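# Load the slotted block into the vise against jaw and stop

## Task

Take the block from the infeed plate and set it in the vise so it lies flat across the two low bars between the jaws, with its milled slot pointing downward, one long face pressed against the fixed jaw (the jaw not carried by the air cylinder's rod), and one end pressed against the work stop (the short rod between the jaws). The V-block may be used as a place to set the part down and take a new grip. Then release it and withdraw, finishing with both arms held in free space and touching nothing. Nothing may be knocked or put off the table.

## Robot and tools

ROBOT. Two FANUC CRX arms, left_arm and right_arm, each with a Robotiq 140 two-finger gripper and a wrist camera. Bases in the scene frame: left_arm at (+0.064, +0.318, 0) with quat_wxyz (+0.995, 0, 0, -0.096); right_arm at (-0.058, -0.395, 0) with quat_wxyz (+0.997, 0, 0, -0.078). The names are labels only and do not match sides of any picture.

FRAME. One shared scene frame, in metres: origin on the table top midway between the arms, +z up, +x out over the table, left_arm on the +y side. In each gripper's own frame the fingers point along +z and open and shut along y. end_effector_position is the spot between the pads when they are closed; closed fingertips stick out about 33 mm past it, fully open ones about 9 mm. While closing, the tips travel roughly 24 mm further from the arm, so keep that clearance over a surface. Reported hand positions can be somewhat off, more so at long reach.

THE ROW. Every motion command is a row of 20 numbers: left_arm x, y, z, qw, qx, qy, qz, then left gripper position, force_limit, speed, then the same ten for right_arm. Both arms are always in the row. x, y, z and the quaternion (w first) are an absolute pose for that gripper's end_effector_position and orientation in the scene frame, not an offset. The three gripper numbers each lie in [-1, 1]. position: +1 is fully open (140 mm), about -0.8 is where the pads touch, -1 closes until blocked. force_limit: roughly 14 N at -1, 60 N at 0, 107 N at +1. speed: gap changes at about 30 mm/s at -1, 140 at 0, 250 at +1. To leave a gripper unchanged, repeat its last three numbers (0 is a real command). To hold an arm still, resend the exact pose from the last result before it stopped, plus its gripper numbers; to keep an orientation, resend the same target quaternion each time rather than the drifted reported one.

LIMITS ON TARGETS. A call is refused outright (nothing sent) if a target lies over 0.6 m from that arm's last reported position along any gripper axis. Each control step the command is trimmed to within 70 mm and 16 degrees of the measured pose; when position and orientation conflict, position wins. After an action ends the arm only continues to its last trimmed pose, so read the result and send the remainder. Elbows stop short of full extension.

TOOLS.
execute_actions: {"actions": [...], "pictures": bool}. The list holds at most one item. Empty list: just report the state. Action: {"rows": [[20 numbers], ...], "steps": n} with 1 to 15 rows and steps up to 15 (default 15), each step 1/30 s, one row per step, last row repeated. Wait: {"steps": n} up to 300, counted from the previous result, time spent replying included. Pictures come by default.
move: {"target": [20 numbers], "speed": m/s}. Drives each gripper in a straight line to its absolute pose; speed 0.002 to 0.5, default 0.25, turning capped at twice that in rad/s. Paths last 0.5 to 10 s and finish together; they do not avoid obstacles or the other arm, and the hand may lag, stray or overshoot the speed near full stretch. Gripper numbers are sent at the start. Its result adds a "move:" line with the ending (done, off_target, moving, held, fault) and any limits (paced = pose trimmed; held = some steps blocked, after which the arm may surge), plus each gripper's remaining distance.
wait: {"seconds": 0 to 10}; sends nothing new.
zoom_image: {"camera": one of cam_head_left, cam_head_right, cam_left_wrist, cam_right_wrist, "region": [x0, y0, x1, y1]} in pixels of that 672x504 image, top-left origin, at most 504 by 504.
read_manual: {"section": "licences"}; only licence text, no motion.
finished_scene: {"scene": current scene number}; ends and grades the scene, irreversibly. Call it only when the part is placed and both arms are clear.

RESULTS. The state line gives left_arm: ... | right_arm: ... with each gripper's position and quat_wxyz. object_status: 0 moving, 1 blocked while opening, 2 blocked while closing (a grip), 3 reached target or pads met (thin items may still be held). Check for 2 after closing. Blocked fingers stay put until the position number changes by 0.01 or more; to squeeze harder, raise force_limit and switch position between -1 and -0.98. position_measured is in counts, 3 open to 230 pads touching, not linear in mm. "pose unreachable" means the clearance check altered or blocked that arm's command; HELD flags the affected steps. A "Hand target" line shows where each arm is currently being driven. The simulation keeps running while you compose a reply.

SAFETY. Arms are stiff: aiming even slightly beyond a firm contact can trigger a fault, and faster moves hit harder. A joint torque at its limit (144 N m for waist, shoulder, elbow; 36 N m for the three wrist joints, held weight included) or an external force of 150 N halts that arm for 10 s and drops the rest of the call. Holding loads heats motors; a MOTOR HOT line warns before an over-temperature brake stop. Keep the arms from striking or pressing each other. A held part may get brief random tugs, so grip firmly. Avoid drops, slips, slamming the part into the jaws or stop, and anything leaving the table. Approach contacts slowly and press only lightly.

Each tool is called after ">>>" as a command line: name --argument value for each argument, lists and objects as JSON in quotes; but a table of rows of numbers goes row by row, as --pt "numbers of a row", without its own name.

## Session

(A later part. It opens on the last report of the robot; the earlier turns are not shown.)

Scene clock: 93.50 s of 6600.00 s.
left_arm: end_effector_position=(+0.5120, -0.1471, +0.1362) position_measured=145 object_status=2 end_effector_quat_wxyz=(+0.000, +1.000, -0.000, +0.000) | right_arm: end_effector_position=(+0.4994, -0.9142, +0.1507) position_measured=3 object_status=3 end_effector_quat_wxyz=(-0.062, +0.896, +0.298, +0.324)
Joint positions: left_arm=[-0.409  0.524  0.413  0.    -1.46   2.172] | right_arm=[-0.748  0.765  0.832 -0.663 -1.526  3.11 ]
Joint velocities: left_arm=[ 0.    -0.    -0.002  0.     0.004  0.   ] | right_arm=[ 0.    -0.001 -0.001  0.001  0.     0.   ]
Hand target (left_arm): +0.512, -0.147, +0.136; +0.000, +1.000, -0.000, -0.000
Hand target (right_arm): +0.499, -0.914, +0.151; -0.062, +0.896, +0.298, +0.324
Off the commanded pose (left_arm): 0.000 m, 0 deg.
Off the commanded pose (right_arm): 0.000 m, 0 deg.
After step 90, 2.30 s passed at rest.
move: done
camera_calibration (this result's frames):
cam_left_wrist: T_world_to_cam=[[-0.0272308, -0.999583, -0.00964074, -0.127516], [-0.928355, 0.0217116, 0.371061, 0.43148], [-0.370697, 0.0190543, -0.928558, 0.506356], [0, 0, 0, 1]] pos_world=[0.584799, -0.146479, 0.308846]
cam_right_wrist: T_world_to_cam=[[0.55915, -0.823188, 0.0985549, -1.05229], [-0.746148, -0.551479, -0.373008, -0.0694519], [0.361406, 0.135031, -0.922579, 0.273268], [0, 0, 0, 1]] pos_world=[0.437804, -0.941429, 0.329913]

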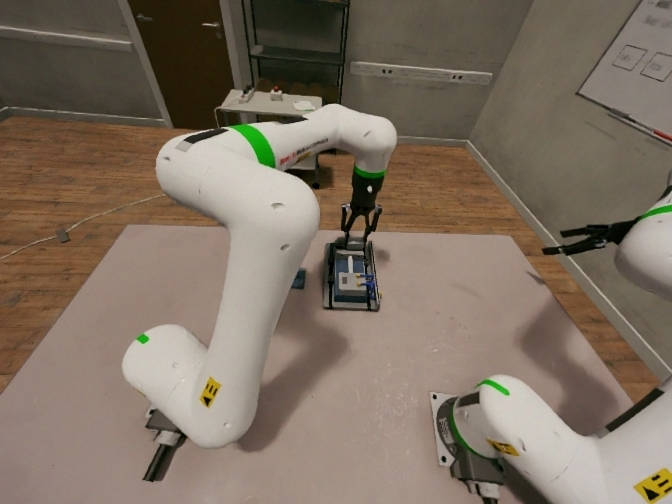

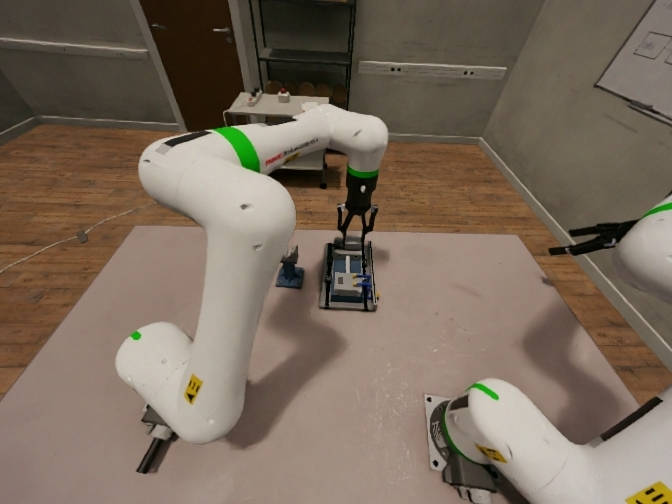

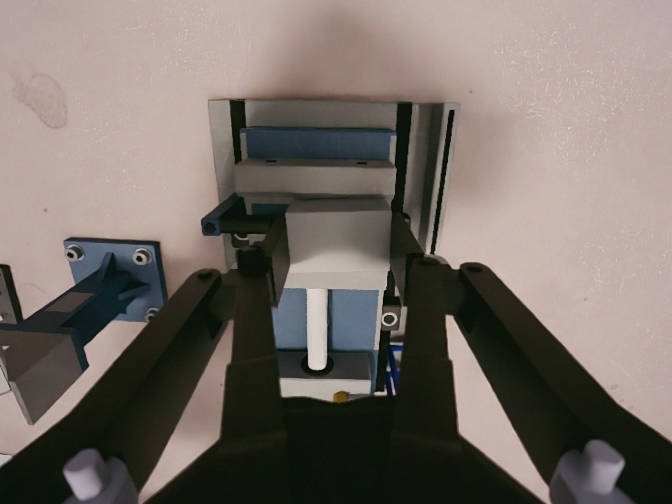

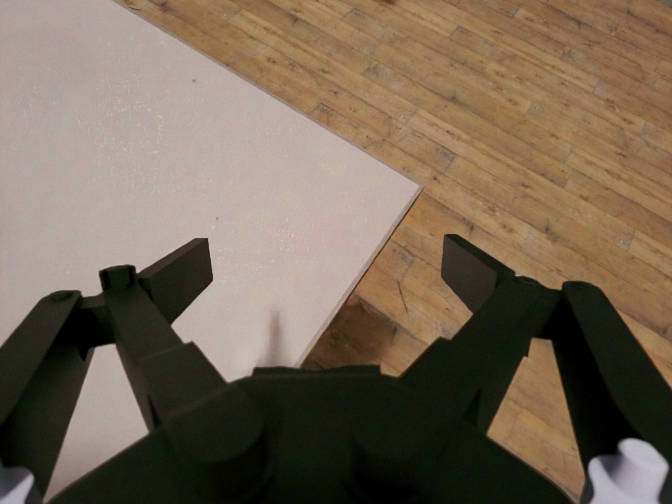

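>>> move --target '[0.513,-0.151,0.1255,0,1,0,0,-1,0.3,0,0.4994,-0.9142,0.1507,-0.062,0.896,0.298,0.324,1,0,0]' --speed 0.01

>>> move --target '[0.513,-0.151,0.1255,0,1,0,0,0.06,0.3,0,0.4994,-0.9142,0.1507,-0.062,0.896,0.298,0.324,1,0,0]'

>>> move --target '[0.513,-0.151,0.16,0,1,0,0,0.06,0.3,0,0.4994,-0.9142,0.1507,-0.062,0.896,0.298,0.324,1,0,0]' --speed 0.08

>>> move --target '[0.516,-0.118,0.15,0,1,0,0,1,0.3,1,0.4994,-0.9142,0.1507,-0.062,0.896,0.298,0.324,1,0,0]' --speed 0.08

Scene clock: 102.20 s of 6600.00 s.
left_arm: end_effector_position=(+0.5130, -0.1510, +0.1255) position_measured=145 object_status=2 end_effector_quat_wxyz=(+0.000, +1.000, -0.000, -0.000) | right_arm: end_effector_position=(+0.4994, -0.9142, +0.1507) position_measured=3 object_status=3 end_effector_quat_wxyz=(-0.062, +0.896, +0.298, +0.324)
Joint positions: left_arm=[-0.413  0.537  0.408  0.    -1.442  2.177] | right_arm=[-0.748  0.765  0.832 -0.663 -1.526  3.11 ]
Joint velocities: left_arm=[ 0.    -0.001 -0.    -0.001  0.003  0.   ] | right_arm=[ 0.     0.    -0.001  0.001  0.    -0.   ]
Hand target (left_arm): +0.513, -0.151, +0.126; +0.000, +1.000, -0.000, +0.000
Hand target (right_arm): +0.499, -0.914, +0.151; -0.062, +0.896, +0.298, +0.324
Off the commanded pose (left_arm): 0.000 m, 0 deg.
Off the commanded pose (right_arm): 0.000 m, 0 deg.
After step 90, 4.37 s passed at rest.
move: done
camera_calibration (this result's frames):
cam_left_wrist: T_world_to_cam=[[-0.0272149, -0.999581, -0.00989825, -0.131498], [-0.928291, 0.0215979, 0.371227, 0.436383], [-0.370858, 0.0192914, -0.928489, 0.496992], [0, 0, 0, 1]] pos_world=[0.585826, -0.150456, 0.298153]
cam_right_wrist: T_world_to_cam=[[0.559151, -0.823187, 0.0985548, -1.05229], [-0.746148, -0.551479, -0.373008, -0.069452], [0.361406, 0.135031, -0.922579, 0.273268], [0, 0, 0, 1]] pos_world=[0.437804, -0.941429, 0.329913]

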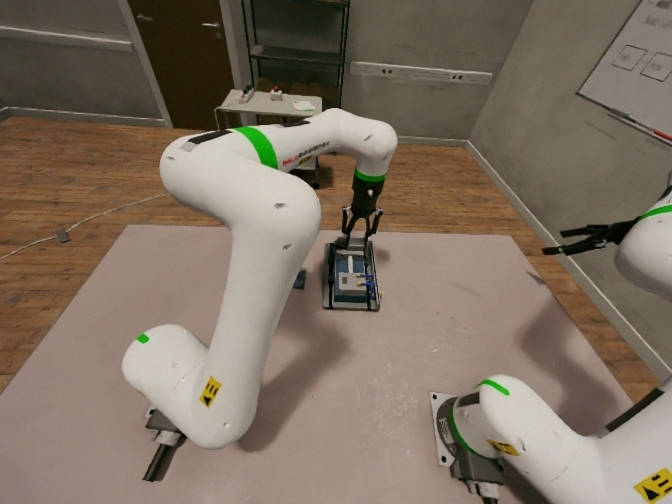

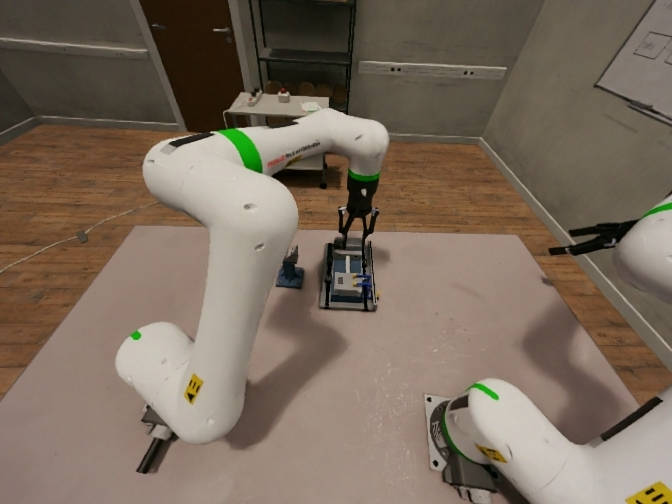

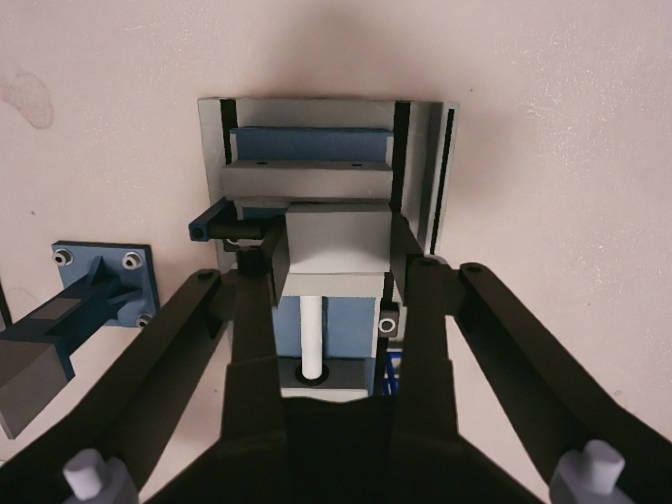

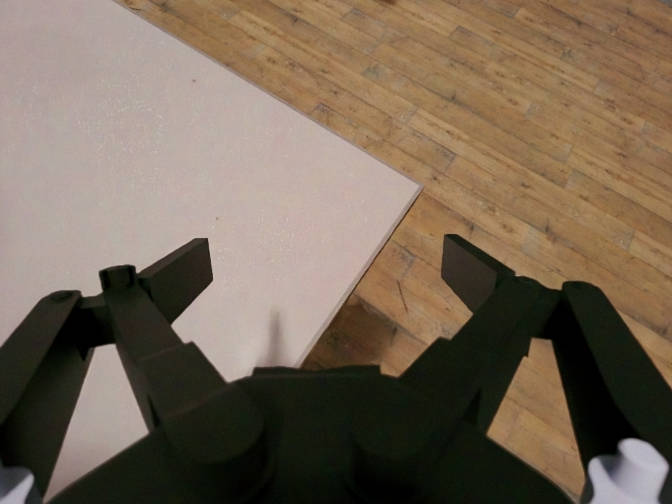

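Scene clock: 102.90 s of 6600.00 s.
left_arm: end_effector_position=(+0.5130, -0.1510, +0.1255) position_measured=122 object_status=3 end_effector_quat_wxyz=(+0.000, +1.000, +0.000, +0.000) | right_arm: end_effector_position=(+0.4994, -0.9142, +0.1507) position_measured=3 object_status=3 end_effector_quat_wxyz=(-0.062, +0.896, +0.298, +0.324)
Joint positions: left_arm=[-0.413  0.537  0.408  0.    -1.442  2.177] | right_arm=[-0.748  0.765  0.832 -0.663 -1.526  3.11 ]
Joint velocities: left_arm=[ 0.    -0.     0.001 -0.     0.002 -0.   ] | right_arm=[-0.    -0.    -0.001  0.    -0.001 -0.   ]
Hand target (left_arm): +0.513, -0.151, +0.126; -0.000, +1.000, +0.000, +0.000
Hand target (right_arm): +0.499, -0.914, +0.151; -0.062, +0.896, +0.298, +0.324
Off the commanded pose (left_arm): 0.000 m, 0 deg.
Off the commanded pose (right_arm): 0.000 m, 0 deg.
move: done
camera_calibration (this result's frames):
cam_left_wrist: T_world_to_cam=[[-0.0269906, -0.999586, -0.00992798, -0.131606], [-0.928327, 0.0213802, 0.37115, 0.436433], [-0.370784, 0.019234, -0.92852, 0.496961], [0, 0, 0, 1]] pos_world=[0.585866, -0.150441, 0.29815]
cam_right_wrist: T_world_to_cam=[[0.55915, -0.823188, 0.098555, -1.05229], [-0.746148, -0.551479, -0.373008, -0.0694519], [0.361406, 0.135031, -0.922579, 0.273268], [0, 0, 0, 1]] pos_world=[0.437804, -0.941429, 0.329913]

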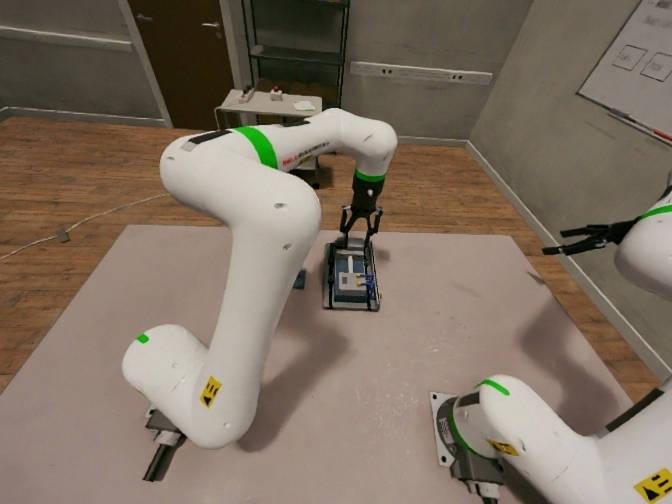

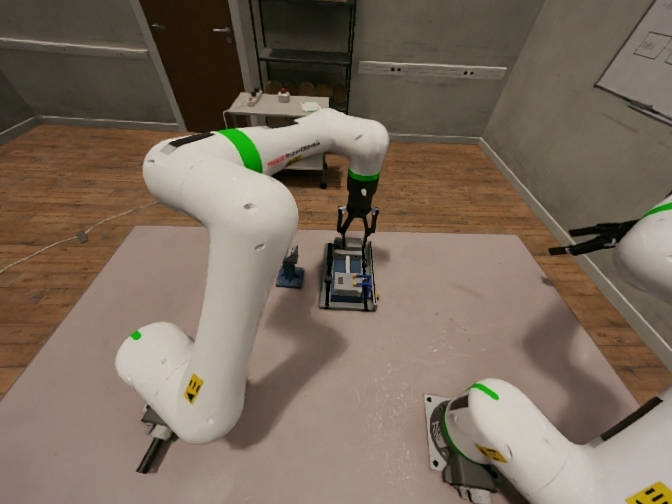

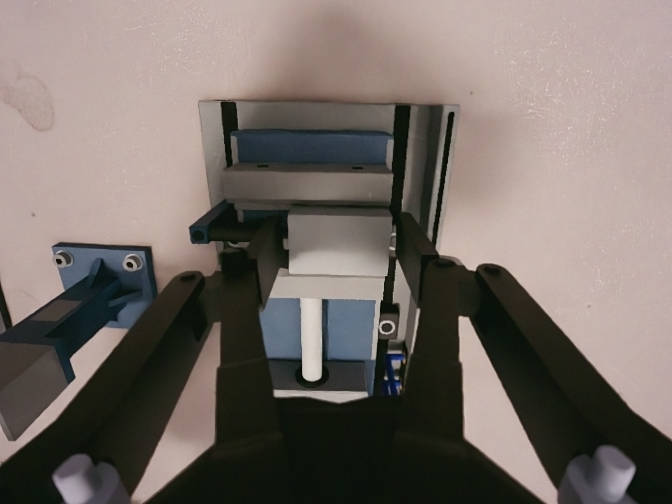

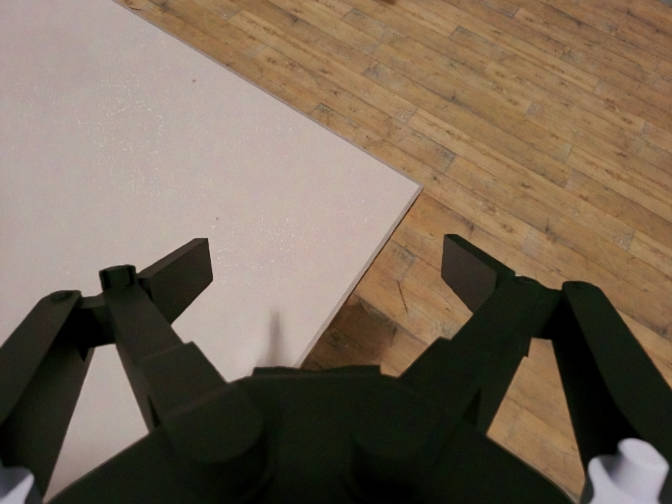

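Scene clock: 103.67 s of 6600.00 s.
left_arm: end_effector_position=(+0.5130, -0.1511, +0.1601) position_measured=122 object_status=3 end_effector_quat_wxyz=(+0.000, +1.000, +0.000, +0.000) | right_arm: end_effector_position=(+0.4994, -0.9142, +0.1507) position_measured=3 object_status=3 end_effector_quat_wxyz=(-0.062, +0.896, +0.298, +0.324)
Joint positions: left_arm=[-0.413  0.529  0.476  0.    -1.518  2.177] | right_arm=[-0.748  0.765  0.832 -0.663 -1.526  3.11 ]
Joint velocities: left_arm=[-0.     0.002  0.001 -0.001  0.001  0.001] | right_arm=[ 0.     0.001  0.002  0.001 -0.    -0.   ]
Hand target (left_arm): +0.513, -0.151, +0.160; -0.000, +1.000, +0.000, +0.000
Hand target (right_arm): +0.499, -0.914, +0.151; -0.062, +0.896, +0.298, +0.324
Off the commanded pose (left_arm): 0.000 m, 0 deg.
Off the commanded pose (right_arm): 0.000 m, 0 deg.
move: done
camera_calibration (this result's frames):
cam_left_wrist: T_world_to_cam=[[-0.0271063, -0.999585, -0.00977758, -0.131277], [-0.928345, 0.0215445, 0.371094, 0.423654], [-0.370729, 0.0191359, -0.928544, 0.529045], [0, 0, 0, 1]] pos_world=[0.585872, -0.150474, 0.332743]
cam_right_wrist: T_world_to_cam=[[0.559151, -0.823187, 0.0985548, -1.05229], [-0.746148, -0.551479, -0.373008, -0.0694521], [0.361406, 0.135031, -0.922579, 0.273268], [0, 0, 0, 1]] pos_world=[0.437804, -0.941429, 0.329913]

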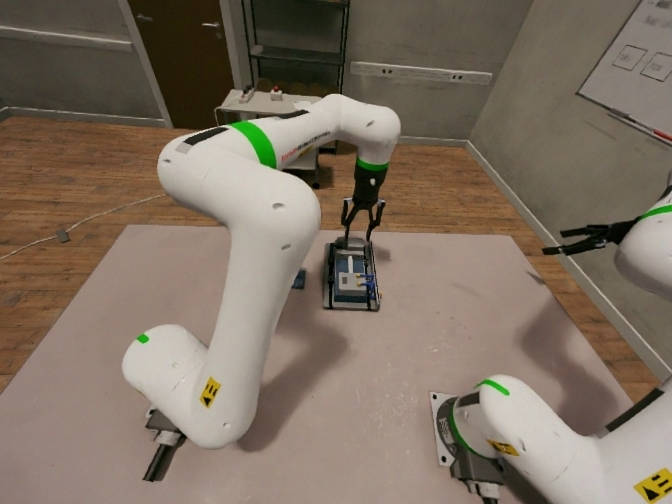

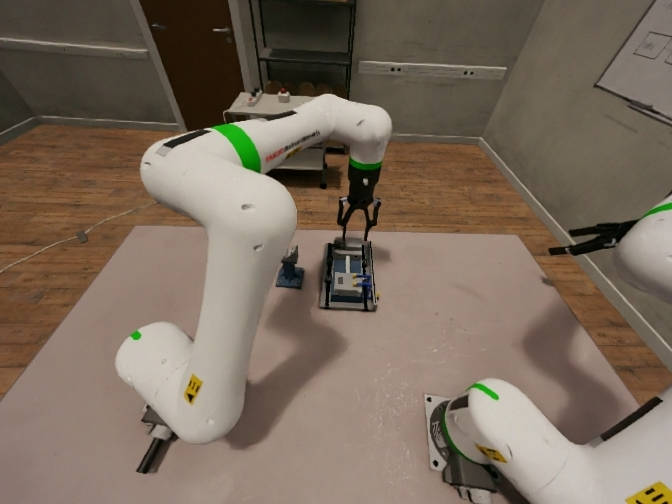

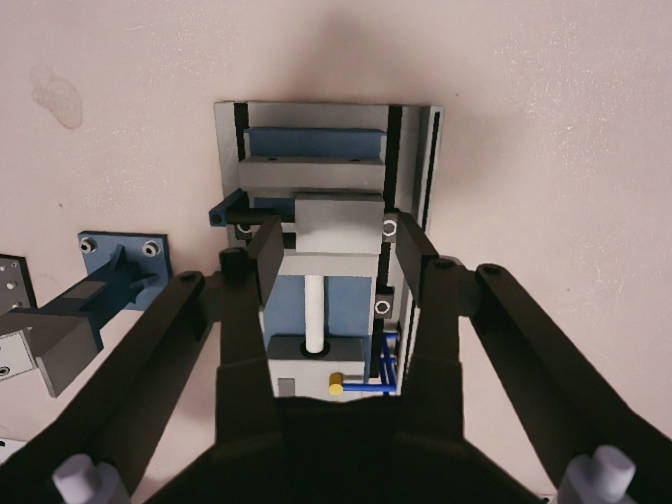

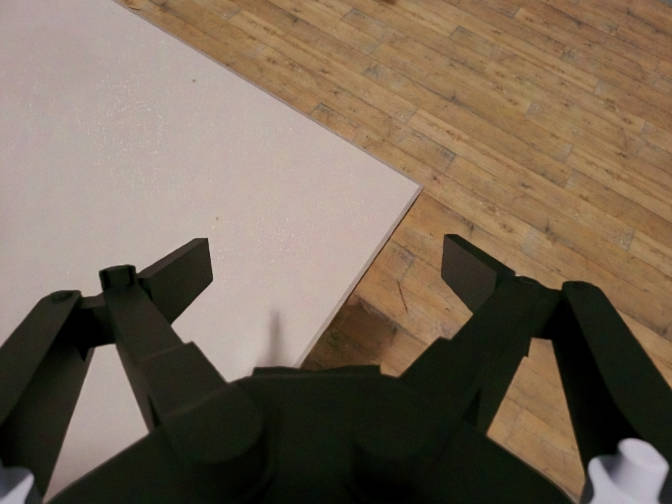

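Scene clock: 104.43 s of 6600.00 s.
left_arm: end_effector_position=(+0.5159, -0.1180, +0.1500) position_measured=3 object_status=3 end_effector_quat_wxyz=(-0.000, +1.000, -0.000, -0.000) | right_arm: end_effector_position=(+0.4994, -0.9142, +0.1507) position_measured=3 object_status=3 end_effector_quat_wxyz=(-0.062, +0.896, +0.298, +0.324)
Joint positions: left_arm=[-0.367  0.473  0.371 -0.    -1.469  2.13 ] | right_arm=[-0.748  0.765  0.832 -0.663 -1.526  3.11 ]
Joint velocities: left_arm=[ 0.    -0.    -0.002  0.001 -0.002 -0.   ] | right_arm=[-0.001  0.     0.001  0.    -0.     0.   ]
Hand target (left_arm): +0.516, -0.118, +0.150; -0.000, +1.000, -0.000, -0.000
Hand target (right_arm): +0.499, -0.914, +0.151; -0.062, +0.896, +0.298, +0.324
Off the commanded pose (left_arm): 0.000 m, 0 deg.
Off the commanded pose (right_arm): 0.000 m, 0 deg.
move: done
camera_calibration (this result's frames):
cam_left_wrist: T_world_to_cam=[[-0.0272679, -0.999577, -0.0100763, -0.098087], [-0.928317, 0.0215824, 0.371162, 0.429378], [-0.370788, 0.0194748, -0.928513, 0.520135], [0, 0, 0, 1]] pos_world=[0.588784, -0.117442, 0.322595]
cam_right_wrist: T_world_to_cam=[[0.55915, -0.823188, 0.0985548, -1.05229], [-0.746148, -0.551479, -0.373008, -0.0694518], [0.361406, 0.135031, -0.922579, 0.273268], [0, 0, 0, 1]] pos_world=[0.437804, -0.941429, 0.329913]

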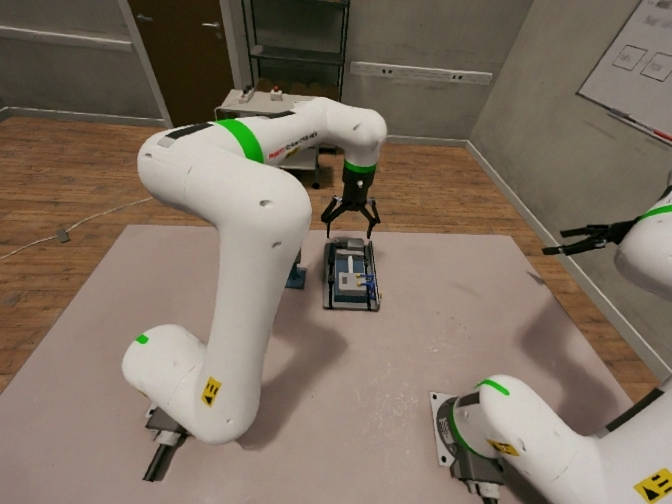

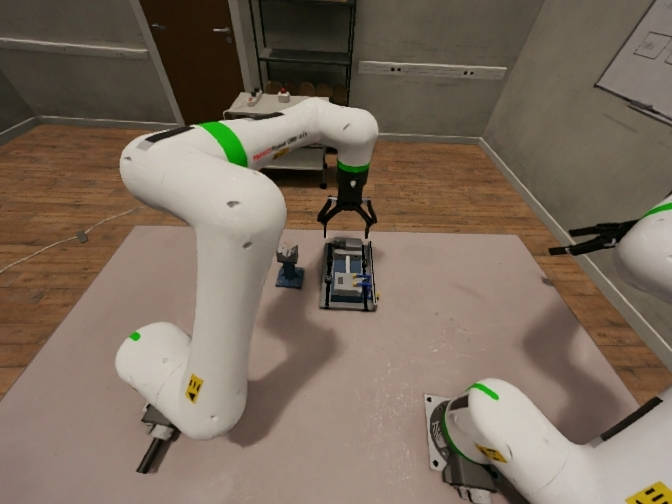

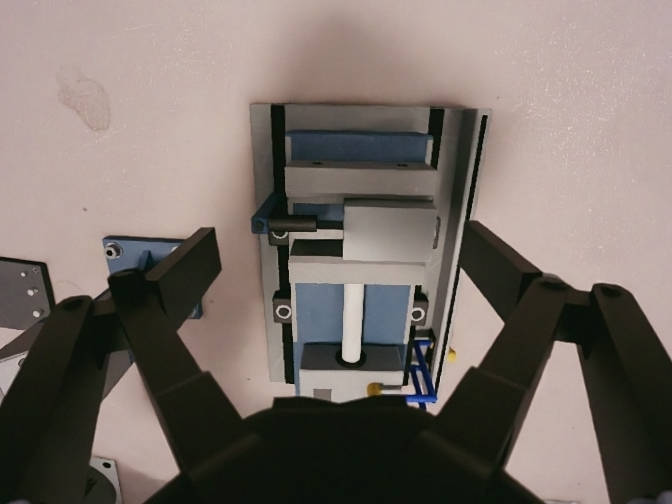

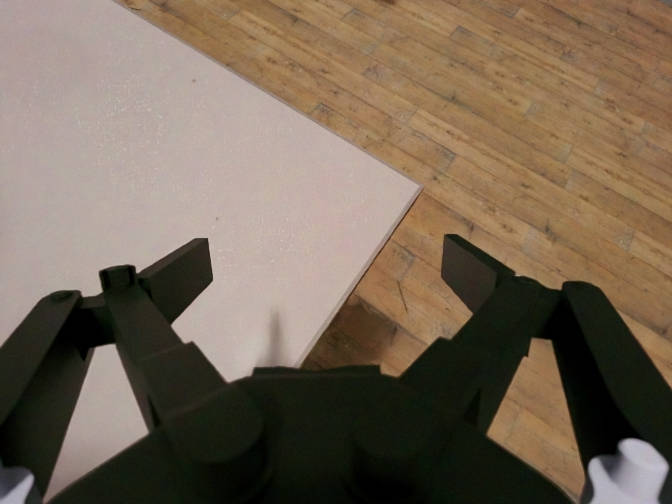

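>>> move --target '[0.516,-0.116,0.112,0,1,0,0,1,-1,-1,0.4994,-0.9142,0.1507,-0.062,0.896,0.298,0.324,1,0,0]' --speed 0.05

>>> move --target '[0.516,-0.106,0.114,0,1,0,0,0.4,-1,-1,0.4994,-0.9142,0.1507,-0.062,0.896,0.298,0.324,1,0,0]' --speed 0.01

>>> move --target '[0.516,-0.11,0.15,0,1,0,0,1,-1,1,0.4994,-0.9142,0.1507,-0.062,0.896,0.298,0.324,1,0,0]' --speed 0.05

>>> move --target '[0.549,-0.13,0.14,0,0.707,-0.707,0,1,-1,1,0.4994,-0.9142,0.1507,-0.062,0.896,0.298,0.324,1,0,0]' --speed 0.5

>>> move --target '[0.549,-0.13,0.119,0,0.707,-0.707,0,0.3,-1,-1,0.4994,-0.9142,0.1507,-0.062,0.896,0.298,0.324,1,0,0]' --speed 0.05

Scene clock: 110.83 s of 6600.00 s.
left_arm: end_effector_position=(+0.5160, -0.1160, +0.1120) position_measured=3 object_status=3 end_effector_quat_wxyz=(-0.000, +1.000, -0.000, +0.000) | right_arm: end_effector_position=(+0.4994, -0.9142, +0.1507) position_measured=3 object_status=3 end_effector_quat_wxyz=(-0.062, +0.896, +0.298, +0.324)
Joint positions: left_arm=[-0.364  0.483  0.297 -0.    -1.385  2.127] | right_arm=[-0.748  0.765  0.832 -0.663 -1.526  3.11 ]
Joint velocities: left_arm=[-0.     0.     0.002  0.    -0.001  0.   ] | right_arm=[ 0.     0.001 -0.     0.001 -0.    -0.   ]
Hand target (left_arm): +0.516, -0.116, +0.112; +0.000, +1.000, -0.000, -0.000
Hand target (right_arm): +0.499, -0.914, +0.151; -0.062, +0.896, +0.298, +0.324
Off the commanded pose (left_arm): 0.000 m, 0 deg.
Off the commanded pose (right_arm): 0.000 m, 0 deg.
After step 90, 2.37 s passed at rest.
move: done
camera_calibration (this result's frames):
cam_left_wrist: T_world_to_cam=[[-0.0273042, -0.999577, -0.0100166, -0.096436], [-0.928335, 0.0216393, 0.371115, 0.443472], [-0.370741, 0.0194317, -0.928533, 0.484854], [0, 0, 0, 1]] pos_world=[0.588812, -0.115413, 0.284657]
cam_right_wrist: T_world_to_cam=[[0.55915, -0.823187, 0.0985549, -1.05229], [-0.746148, -0.551479, -0.373008, -0.0694519], [0.361406, 0.135031, -0.922579, 0.273268], [0, 0, 0, 1]] pos_world=[0.437804, -0.941429, 0.329913]

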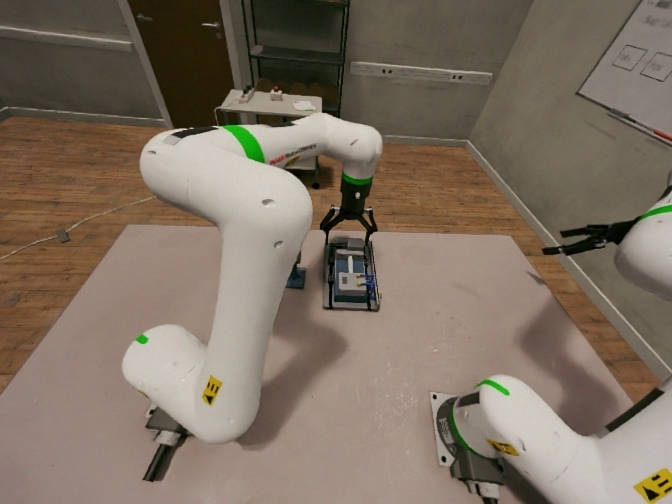

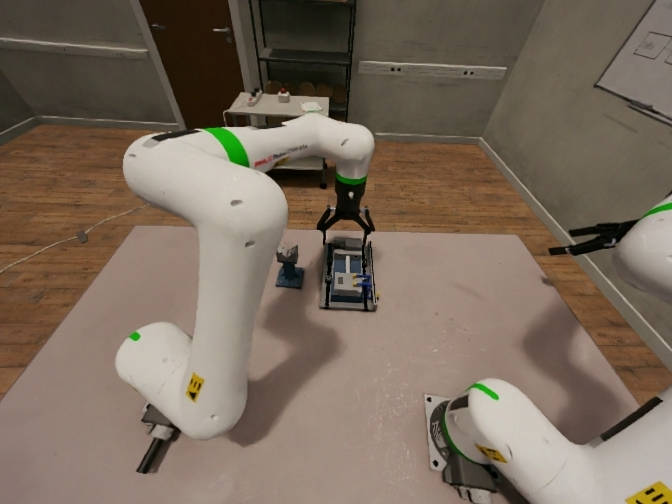

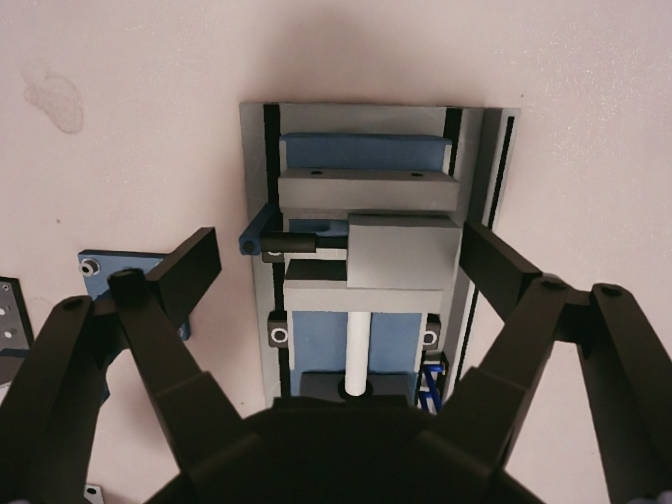

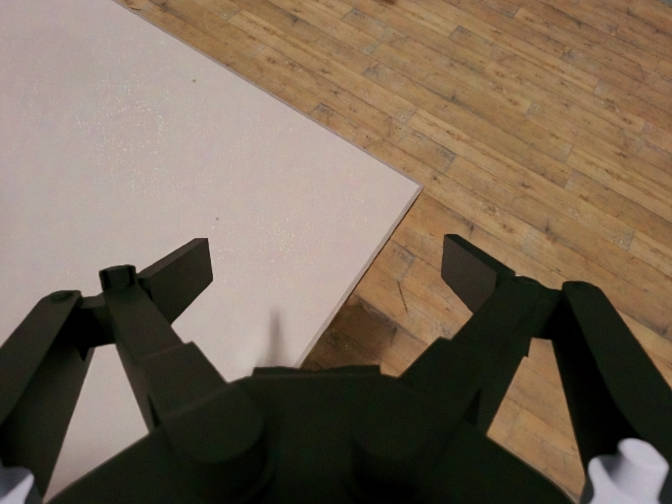

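Scene clock: 112.27 s of 6600.00 s.
left_arm: end_effector_position=(+0.5160, -0.1062, +0.1142) position_measured=61 object_status=2 end_effector_quat_wxyz=(+0.000, +1.000, -0.000, +0.000) | right_arm: end_effector_position=(+0.4994, -0.9142, +0.1507) position_measured=3 object_status=3 end_effector_quat_wxyz=(-0.062, +0.896, +0.298, +0.324)
Joint positions: left_arm=[-0.35   0.464  0.275  0.    -1.381  2.113] | right_arm=[-0.748  0.765  0.832 -0.663 -1.526  3.11 ]
Joint velocities: left_arm=[-0.    -0.     0.    -0.001 -0.002 -0.   ] | right_arm=[-0.    -0.    -0.001 -0.    -0.001 -0.   ]
Hand target (left_arm): +0.516, -0.106, +0.114; -0.000, +1.000, -0.000, -0.000
Hand target (right_arm): +0.499, -0.914, +0.151; -0.062, +0.896, +0.298, +0.324
Off the commanded pose (left_arm): 0.000 m, 0 deg.
Off the commanded pose (right_arm): 0.000 m, 0 deg.
move: done
camera_calibration (this result's frames):
cam_left_wrist: T_world_to_cam=[[-0.027257, -0.999582, -0.00963602, -0.0866897], [-0.928429, 0.0217416, 0.370872, 0.442617], [-0.370508, 0.0190552, -0.928634, 0.48653], [0, 0, 0, 1]] pos_world=[0.588839, -0.105548, 0.286818]
cam_right_wrist: T_world_to_cam=[[0.55915, -0.823187, 0.0985549, -1.05229], [-0.746148, -0.551479, -0.373008, -0.0694519], [0.361406, 0.135031, -0.922579, 0.273268], [0, 0, 0, 1]] pos_world=[0.437804, -0.941429, 0.329913]

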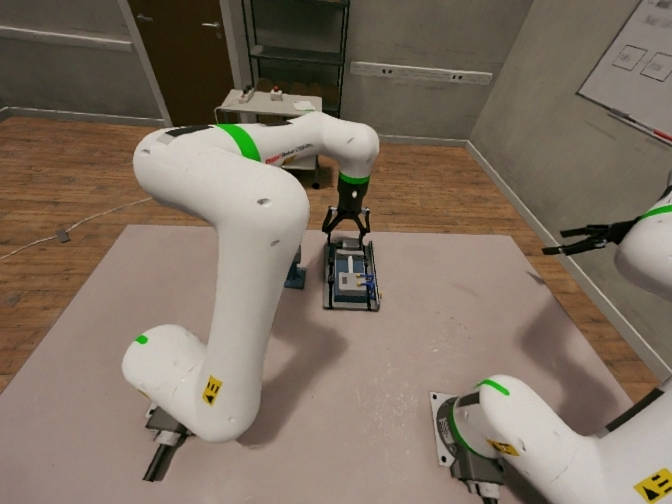

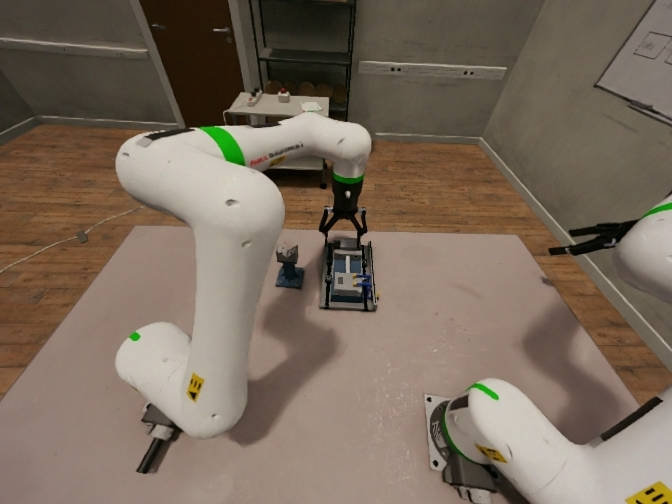

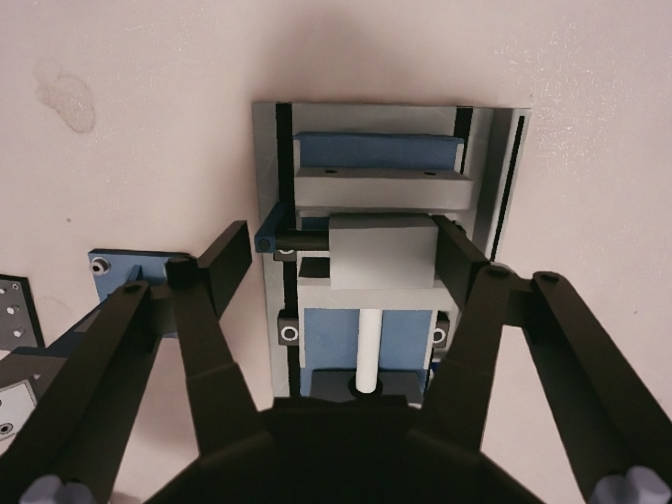

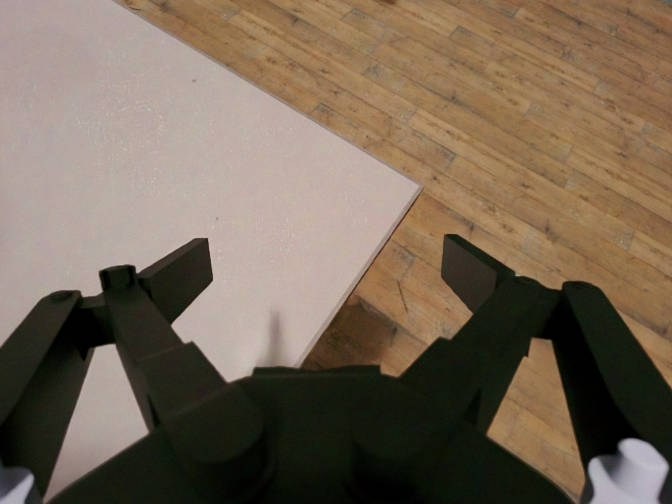

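Scene clock: 113.27 s of 6600.00 s.
left_arm: end_effector_position=(+0.5161, -0.1100, +0.1501) position_measured=3 object_status=3 end_effector_quat_wxyz=(+0.000, +1.000, +0.000, +0.000) | right_arm: end_effector_position=(+0.4994, -0.9142, +0.1507) position_measured=3 object_status=3 end_effector_quat_wxyz=(-0.062, +0.896, +0.298, +0.324)
Joint positions: left_arm=[-0.356  0.458  0.35   0.    -1.463  2.119] | right_arm=[-0.748  0.765  0.832 -0.663 -1.526  3.11 ]
Joint velocities: left_arm=[-0.     0.     0.002 -0.001 -0.001 -0.   ] | right_arm=[-0.    -0.001 -0.    -0.    -0.    -0.   ]
Hand target (left_arm): +0.516, -0.110, +0.150; -0.000, +1.000, +0.000, +0.000
Hand target (right_arm): +0.499, -0.914, +0.151; -0.062, +0.896, +0.298, +0.324
Off the commanded pose (left_arm): 0.000 m, 0 deg.
Off the commanded pose (right_arm): 0.000 m, 0 deg.
move: done
camera_calibration (this result's frames):
cam_left_wrist: T_world_to_cam=[[-0.0270612, -0.999585, -0.00986168, -0.0902898], [-0.928372, 0.0214728, 0.37103, 0.429323], [-0.370665, 0.0191959, -0.928568, 0.520055], [0, 0, 0, 1]] pos_world=[0.588895, -0.109454, 0.322725]
cam_right_wrist: T_world_to_cam=[[0.55915, -0.823188, 0.098555, -1.05229], [-0.746148, -0.551479, -0.373008, -0.0694518], [0.361406, 0.135031, -0.922579, 0.273268], [0, 0, 0, 1]] pos_world=[0.437804, -0.941429, 0.329913]

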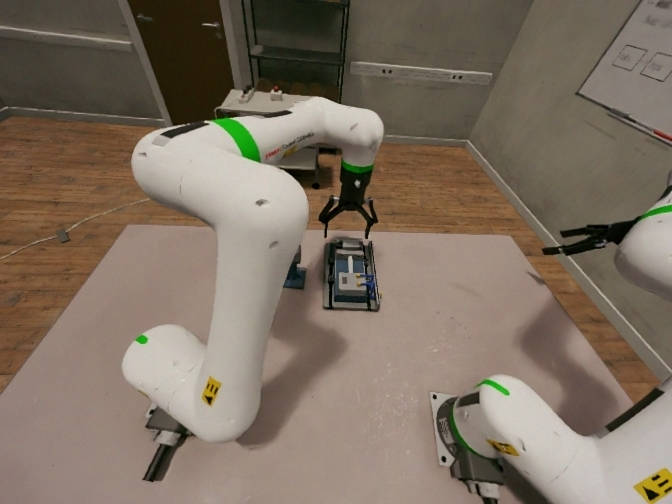

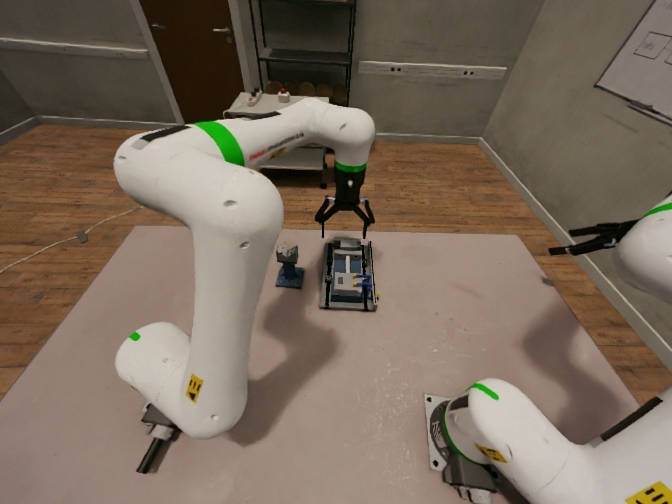

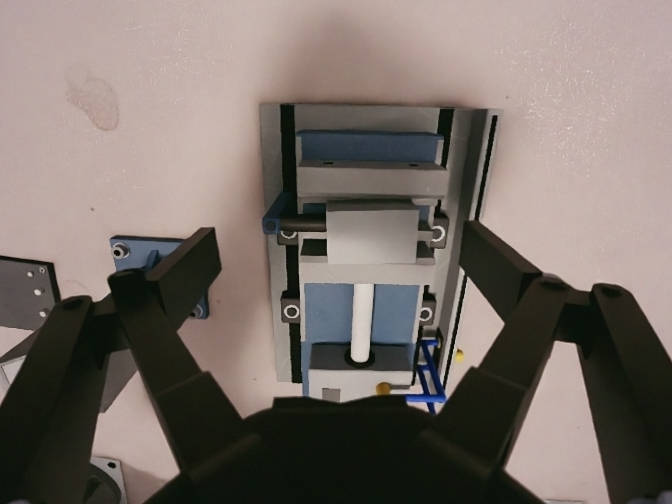

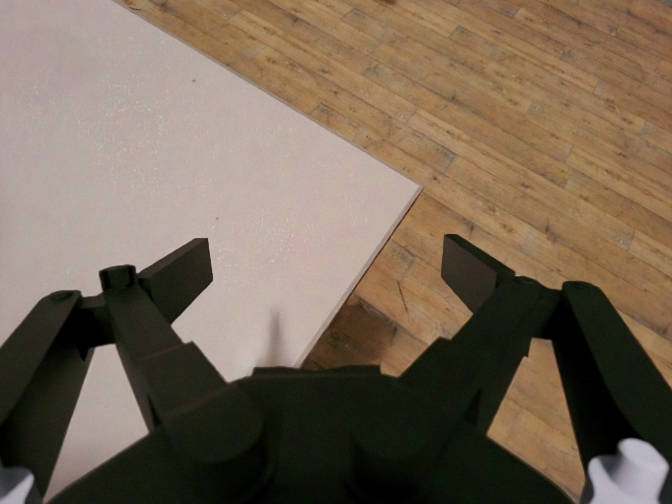

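Scene clock: 115.37 s of 6600.00 s.
left_arm: end_effector_position=(+0.5490, -0.1300, +0.1401) position_measured=3 object_status=3 end_effector_quat_wxyz=(-0.000, +0.707, -0.707, +0.000) | right_arm: end_effector_position=(+0.4994, -0.9142, +0.1507) position_measured=3 object_status=3 end_effector_quat_wxyz=(-0.062, +0.896, +0.298, +0.324)
Joint positions: left_arm=[-0.355  0.563  0.481 -0.    -1.489  0.548] | right_arm=[-0.748  0.765  0.832 -0.663 -1.526  3.11 ]
Joint velocities: left_arm=[ 0.     0.    -0.    -0.     0.001 -0.   ] | right_arm=[ 0.     0.001  0.    -0.001 -0.     0.001]
Hand target (left_arm): +0.549, -0.130, +0.140; -0.000, +0.707, -0.707, -0.000
Hand target (right_arm): +0.499, -0.914, +0.151; -0.062, +0.896, +0.298, +0.324
Off the commanded pose (left_arm): 0.000 m, 0 deg.
Off the commanded pose (right_arm): 0.000 m, 0 deg.
move: done
camera_calibration (this result's frames):
cam_left_wrist: T_world_to_cam=[[-0.999582, 0.0271262, -0.00997715, 0.557999], [0.0214878, 0.928324, 0.371152, 0.0604773], [0.0193299, 0.370782, -0.928519, 0.354961], [0, 0, 0, 1]] pos_world=[0.549605, -0.202892, 0.312709]
cam_right_wrist: T_world_to_cam=[[0.559151, -0.823188, 0.0985545, -1.05229], [-0.746148, -0.551479, -0.373008, -0.0694519], [0.361406, 0.135031, -0.922579, 0.273268], [0, 0, 0, 1]] pos_world=[0.437804, -0.941429, 0.329913]

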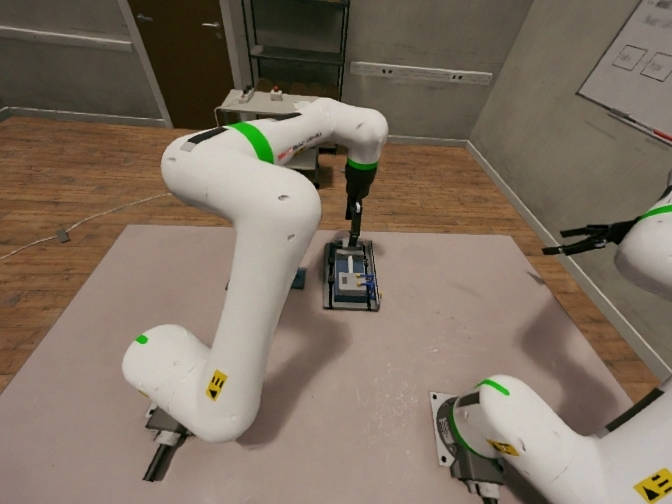

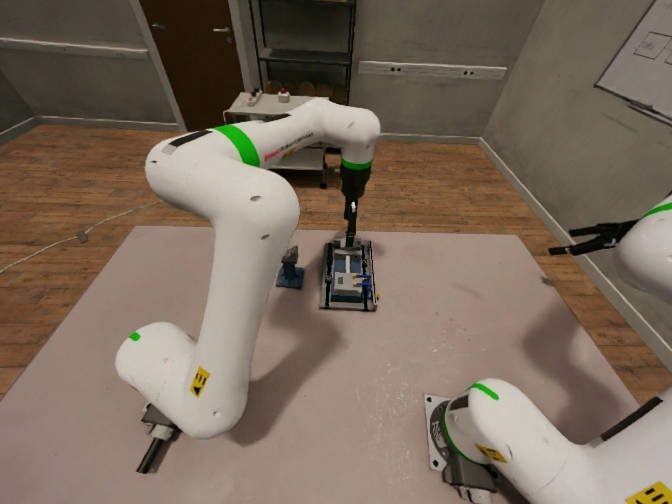

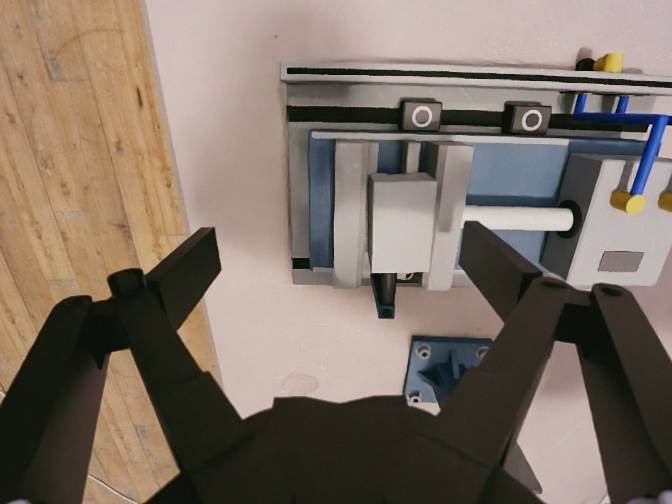

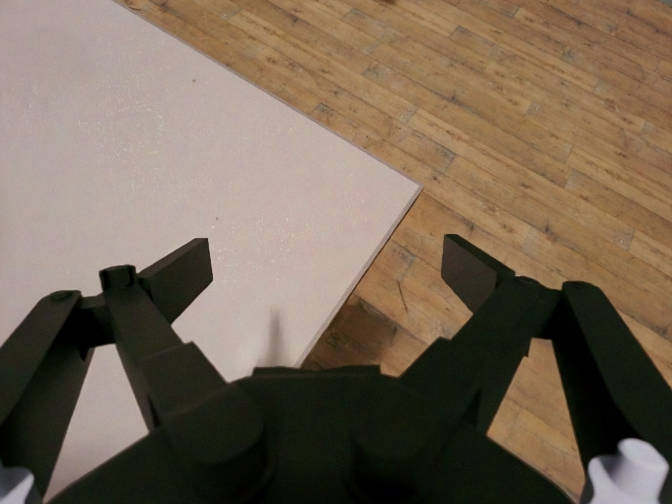

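Scene clock: 116.77 s of 6600.00 s.
left_arm: end_effector_position=(+0.5489, -0.1300, +0.1190) position_measured=60 object_status=2 end_effector_quat_wxyz=(+0.000, +0.707, -0.707, -0.000) | right_arm: end_effector_position=(+0.4994, -0.9142, +0.1507) position_measured=3 object_status=3 end_effector_quat_wxyz=(-0.062, +0.896, +0.298, +0.324)
Joint positions: left_arm=[-0.355  0.569  0.441  0.    -1.443  0.548] | right_arm=[-0.748  0.765  0.832 -0.663 -1.526  3.11 ]
Joint velocities: left_arm=[-0.     0.    -0.001 -0.001  0.002 -0.   ] | right_arm=[ 0.    -0.     0.     0.001 -0.     0.   ]
Hand target (left_arm): +0.549, -0.130, +0.119; +0.000, +0.707, -0.707, +0.000
Hand target (right_arm): +0.499, -0.914, +0.151; -0.062, +0.896, +0.298, +0.324
Off the commanded pose (left_arm): 0.000 m, 0 deg.
Off the commanded pose (right_arm): 0.000 m, 0 deg.
move: done
camera_calibration (this result's frames):
cam_left_wrist: T_world_to_cam=[[-0.99958, 0.0272916, -0.00971544, 0.557604], [0.0217387, 0.928322, 0.37114, 0.0681195], [0.0191481, 0.370773, -0.928526, 0.335483], [0, 0, 0, 1]] pos_world=[0.549465, -0.202843, 0.29164]
cam_right_wrist: T_world_to_cam=[[0.55915, -0.823188, 0.098555, -1.05229], [-0.746148, -0.551479, -0.373008, -0.0694519], [0.361406, 0.135031, -0.922579, 0.273268], [0, 0, 0, 1]] pos_world=[0.437804, -0.941429, 0.329913]

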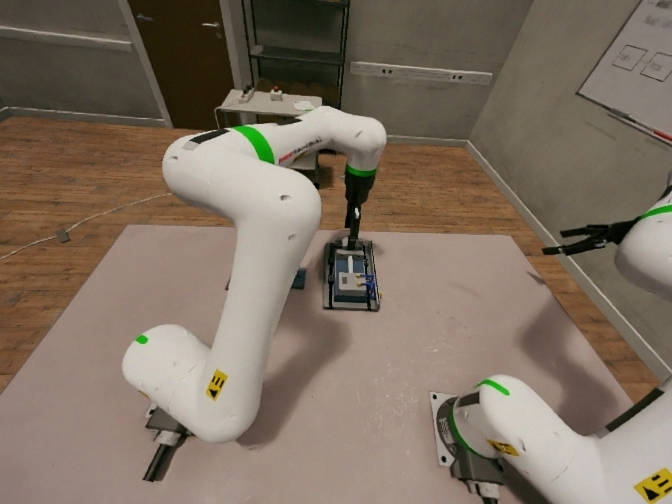

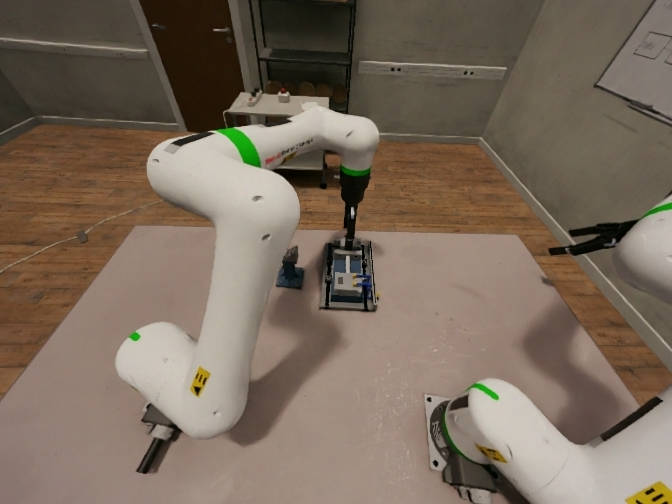

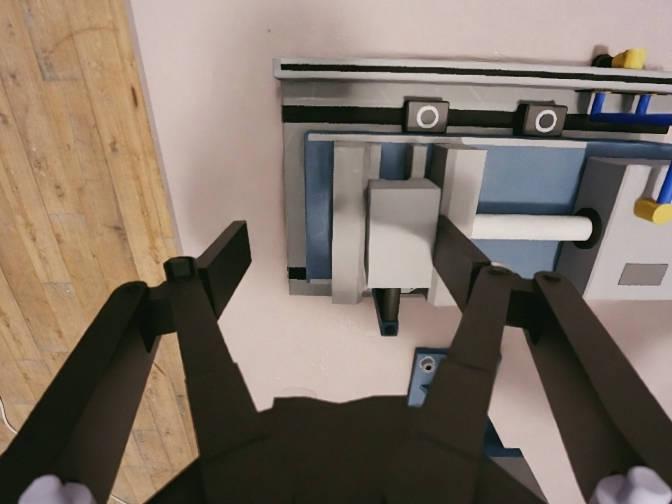

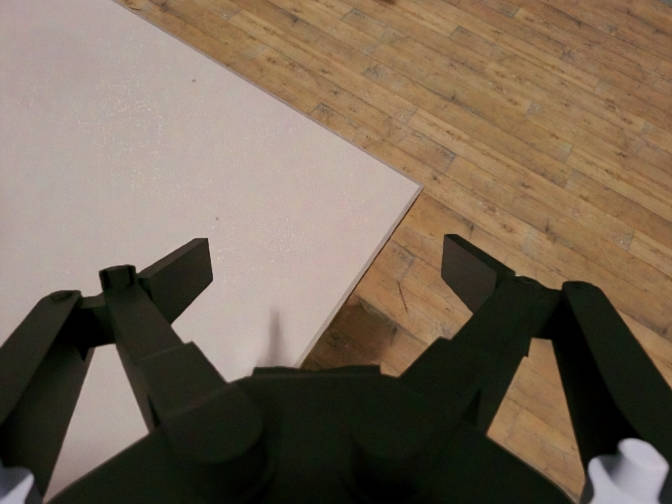

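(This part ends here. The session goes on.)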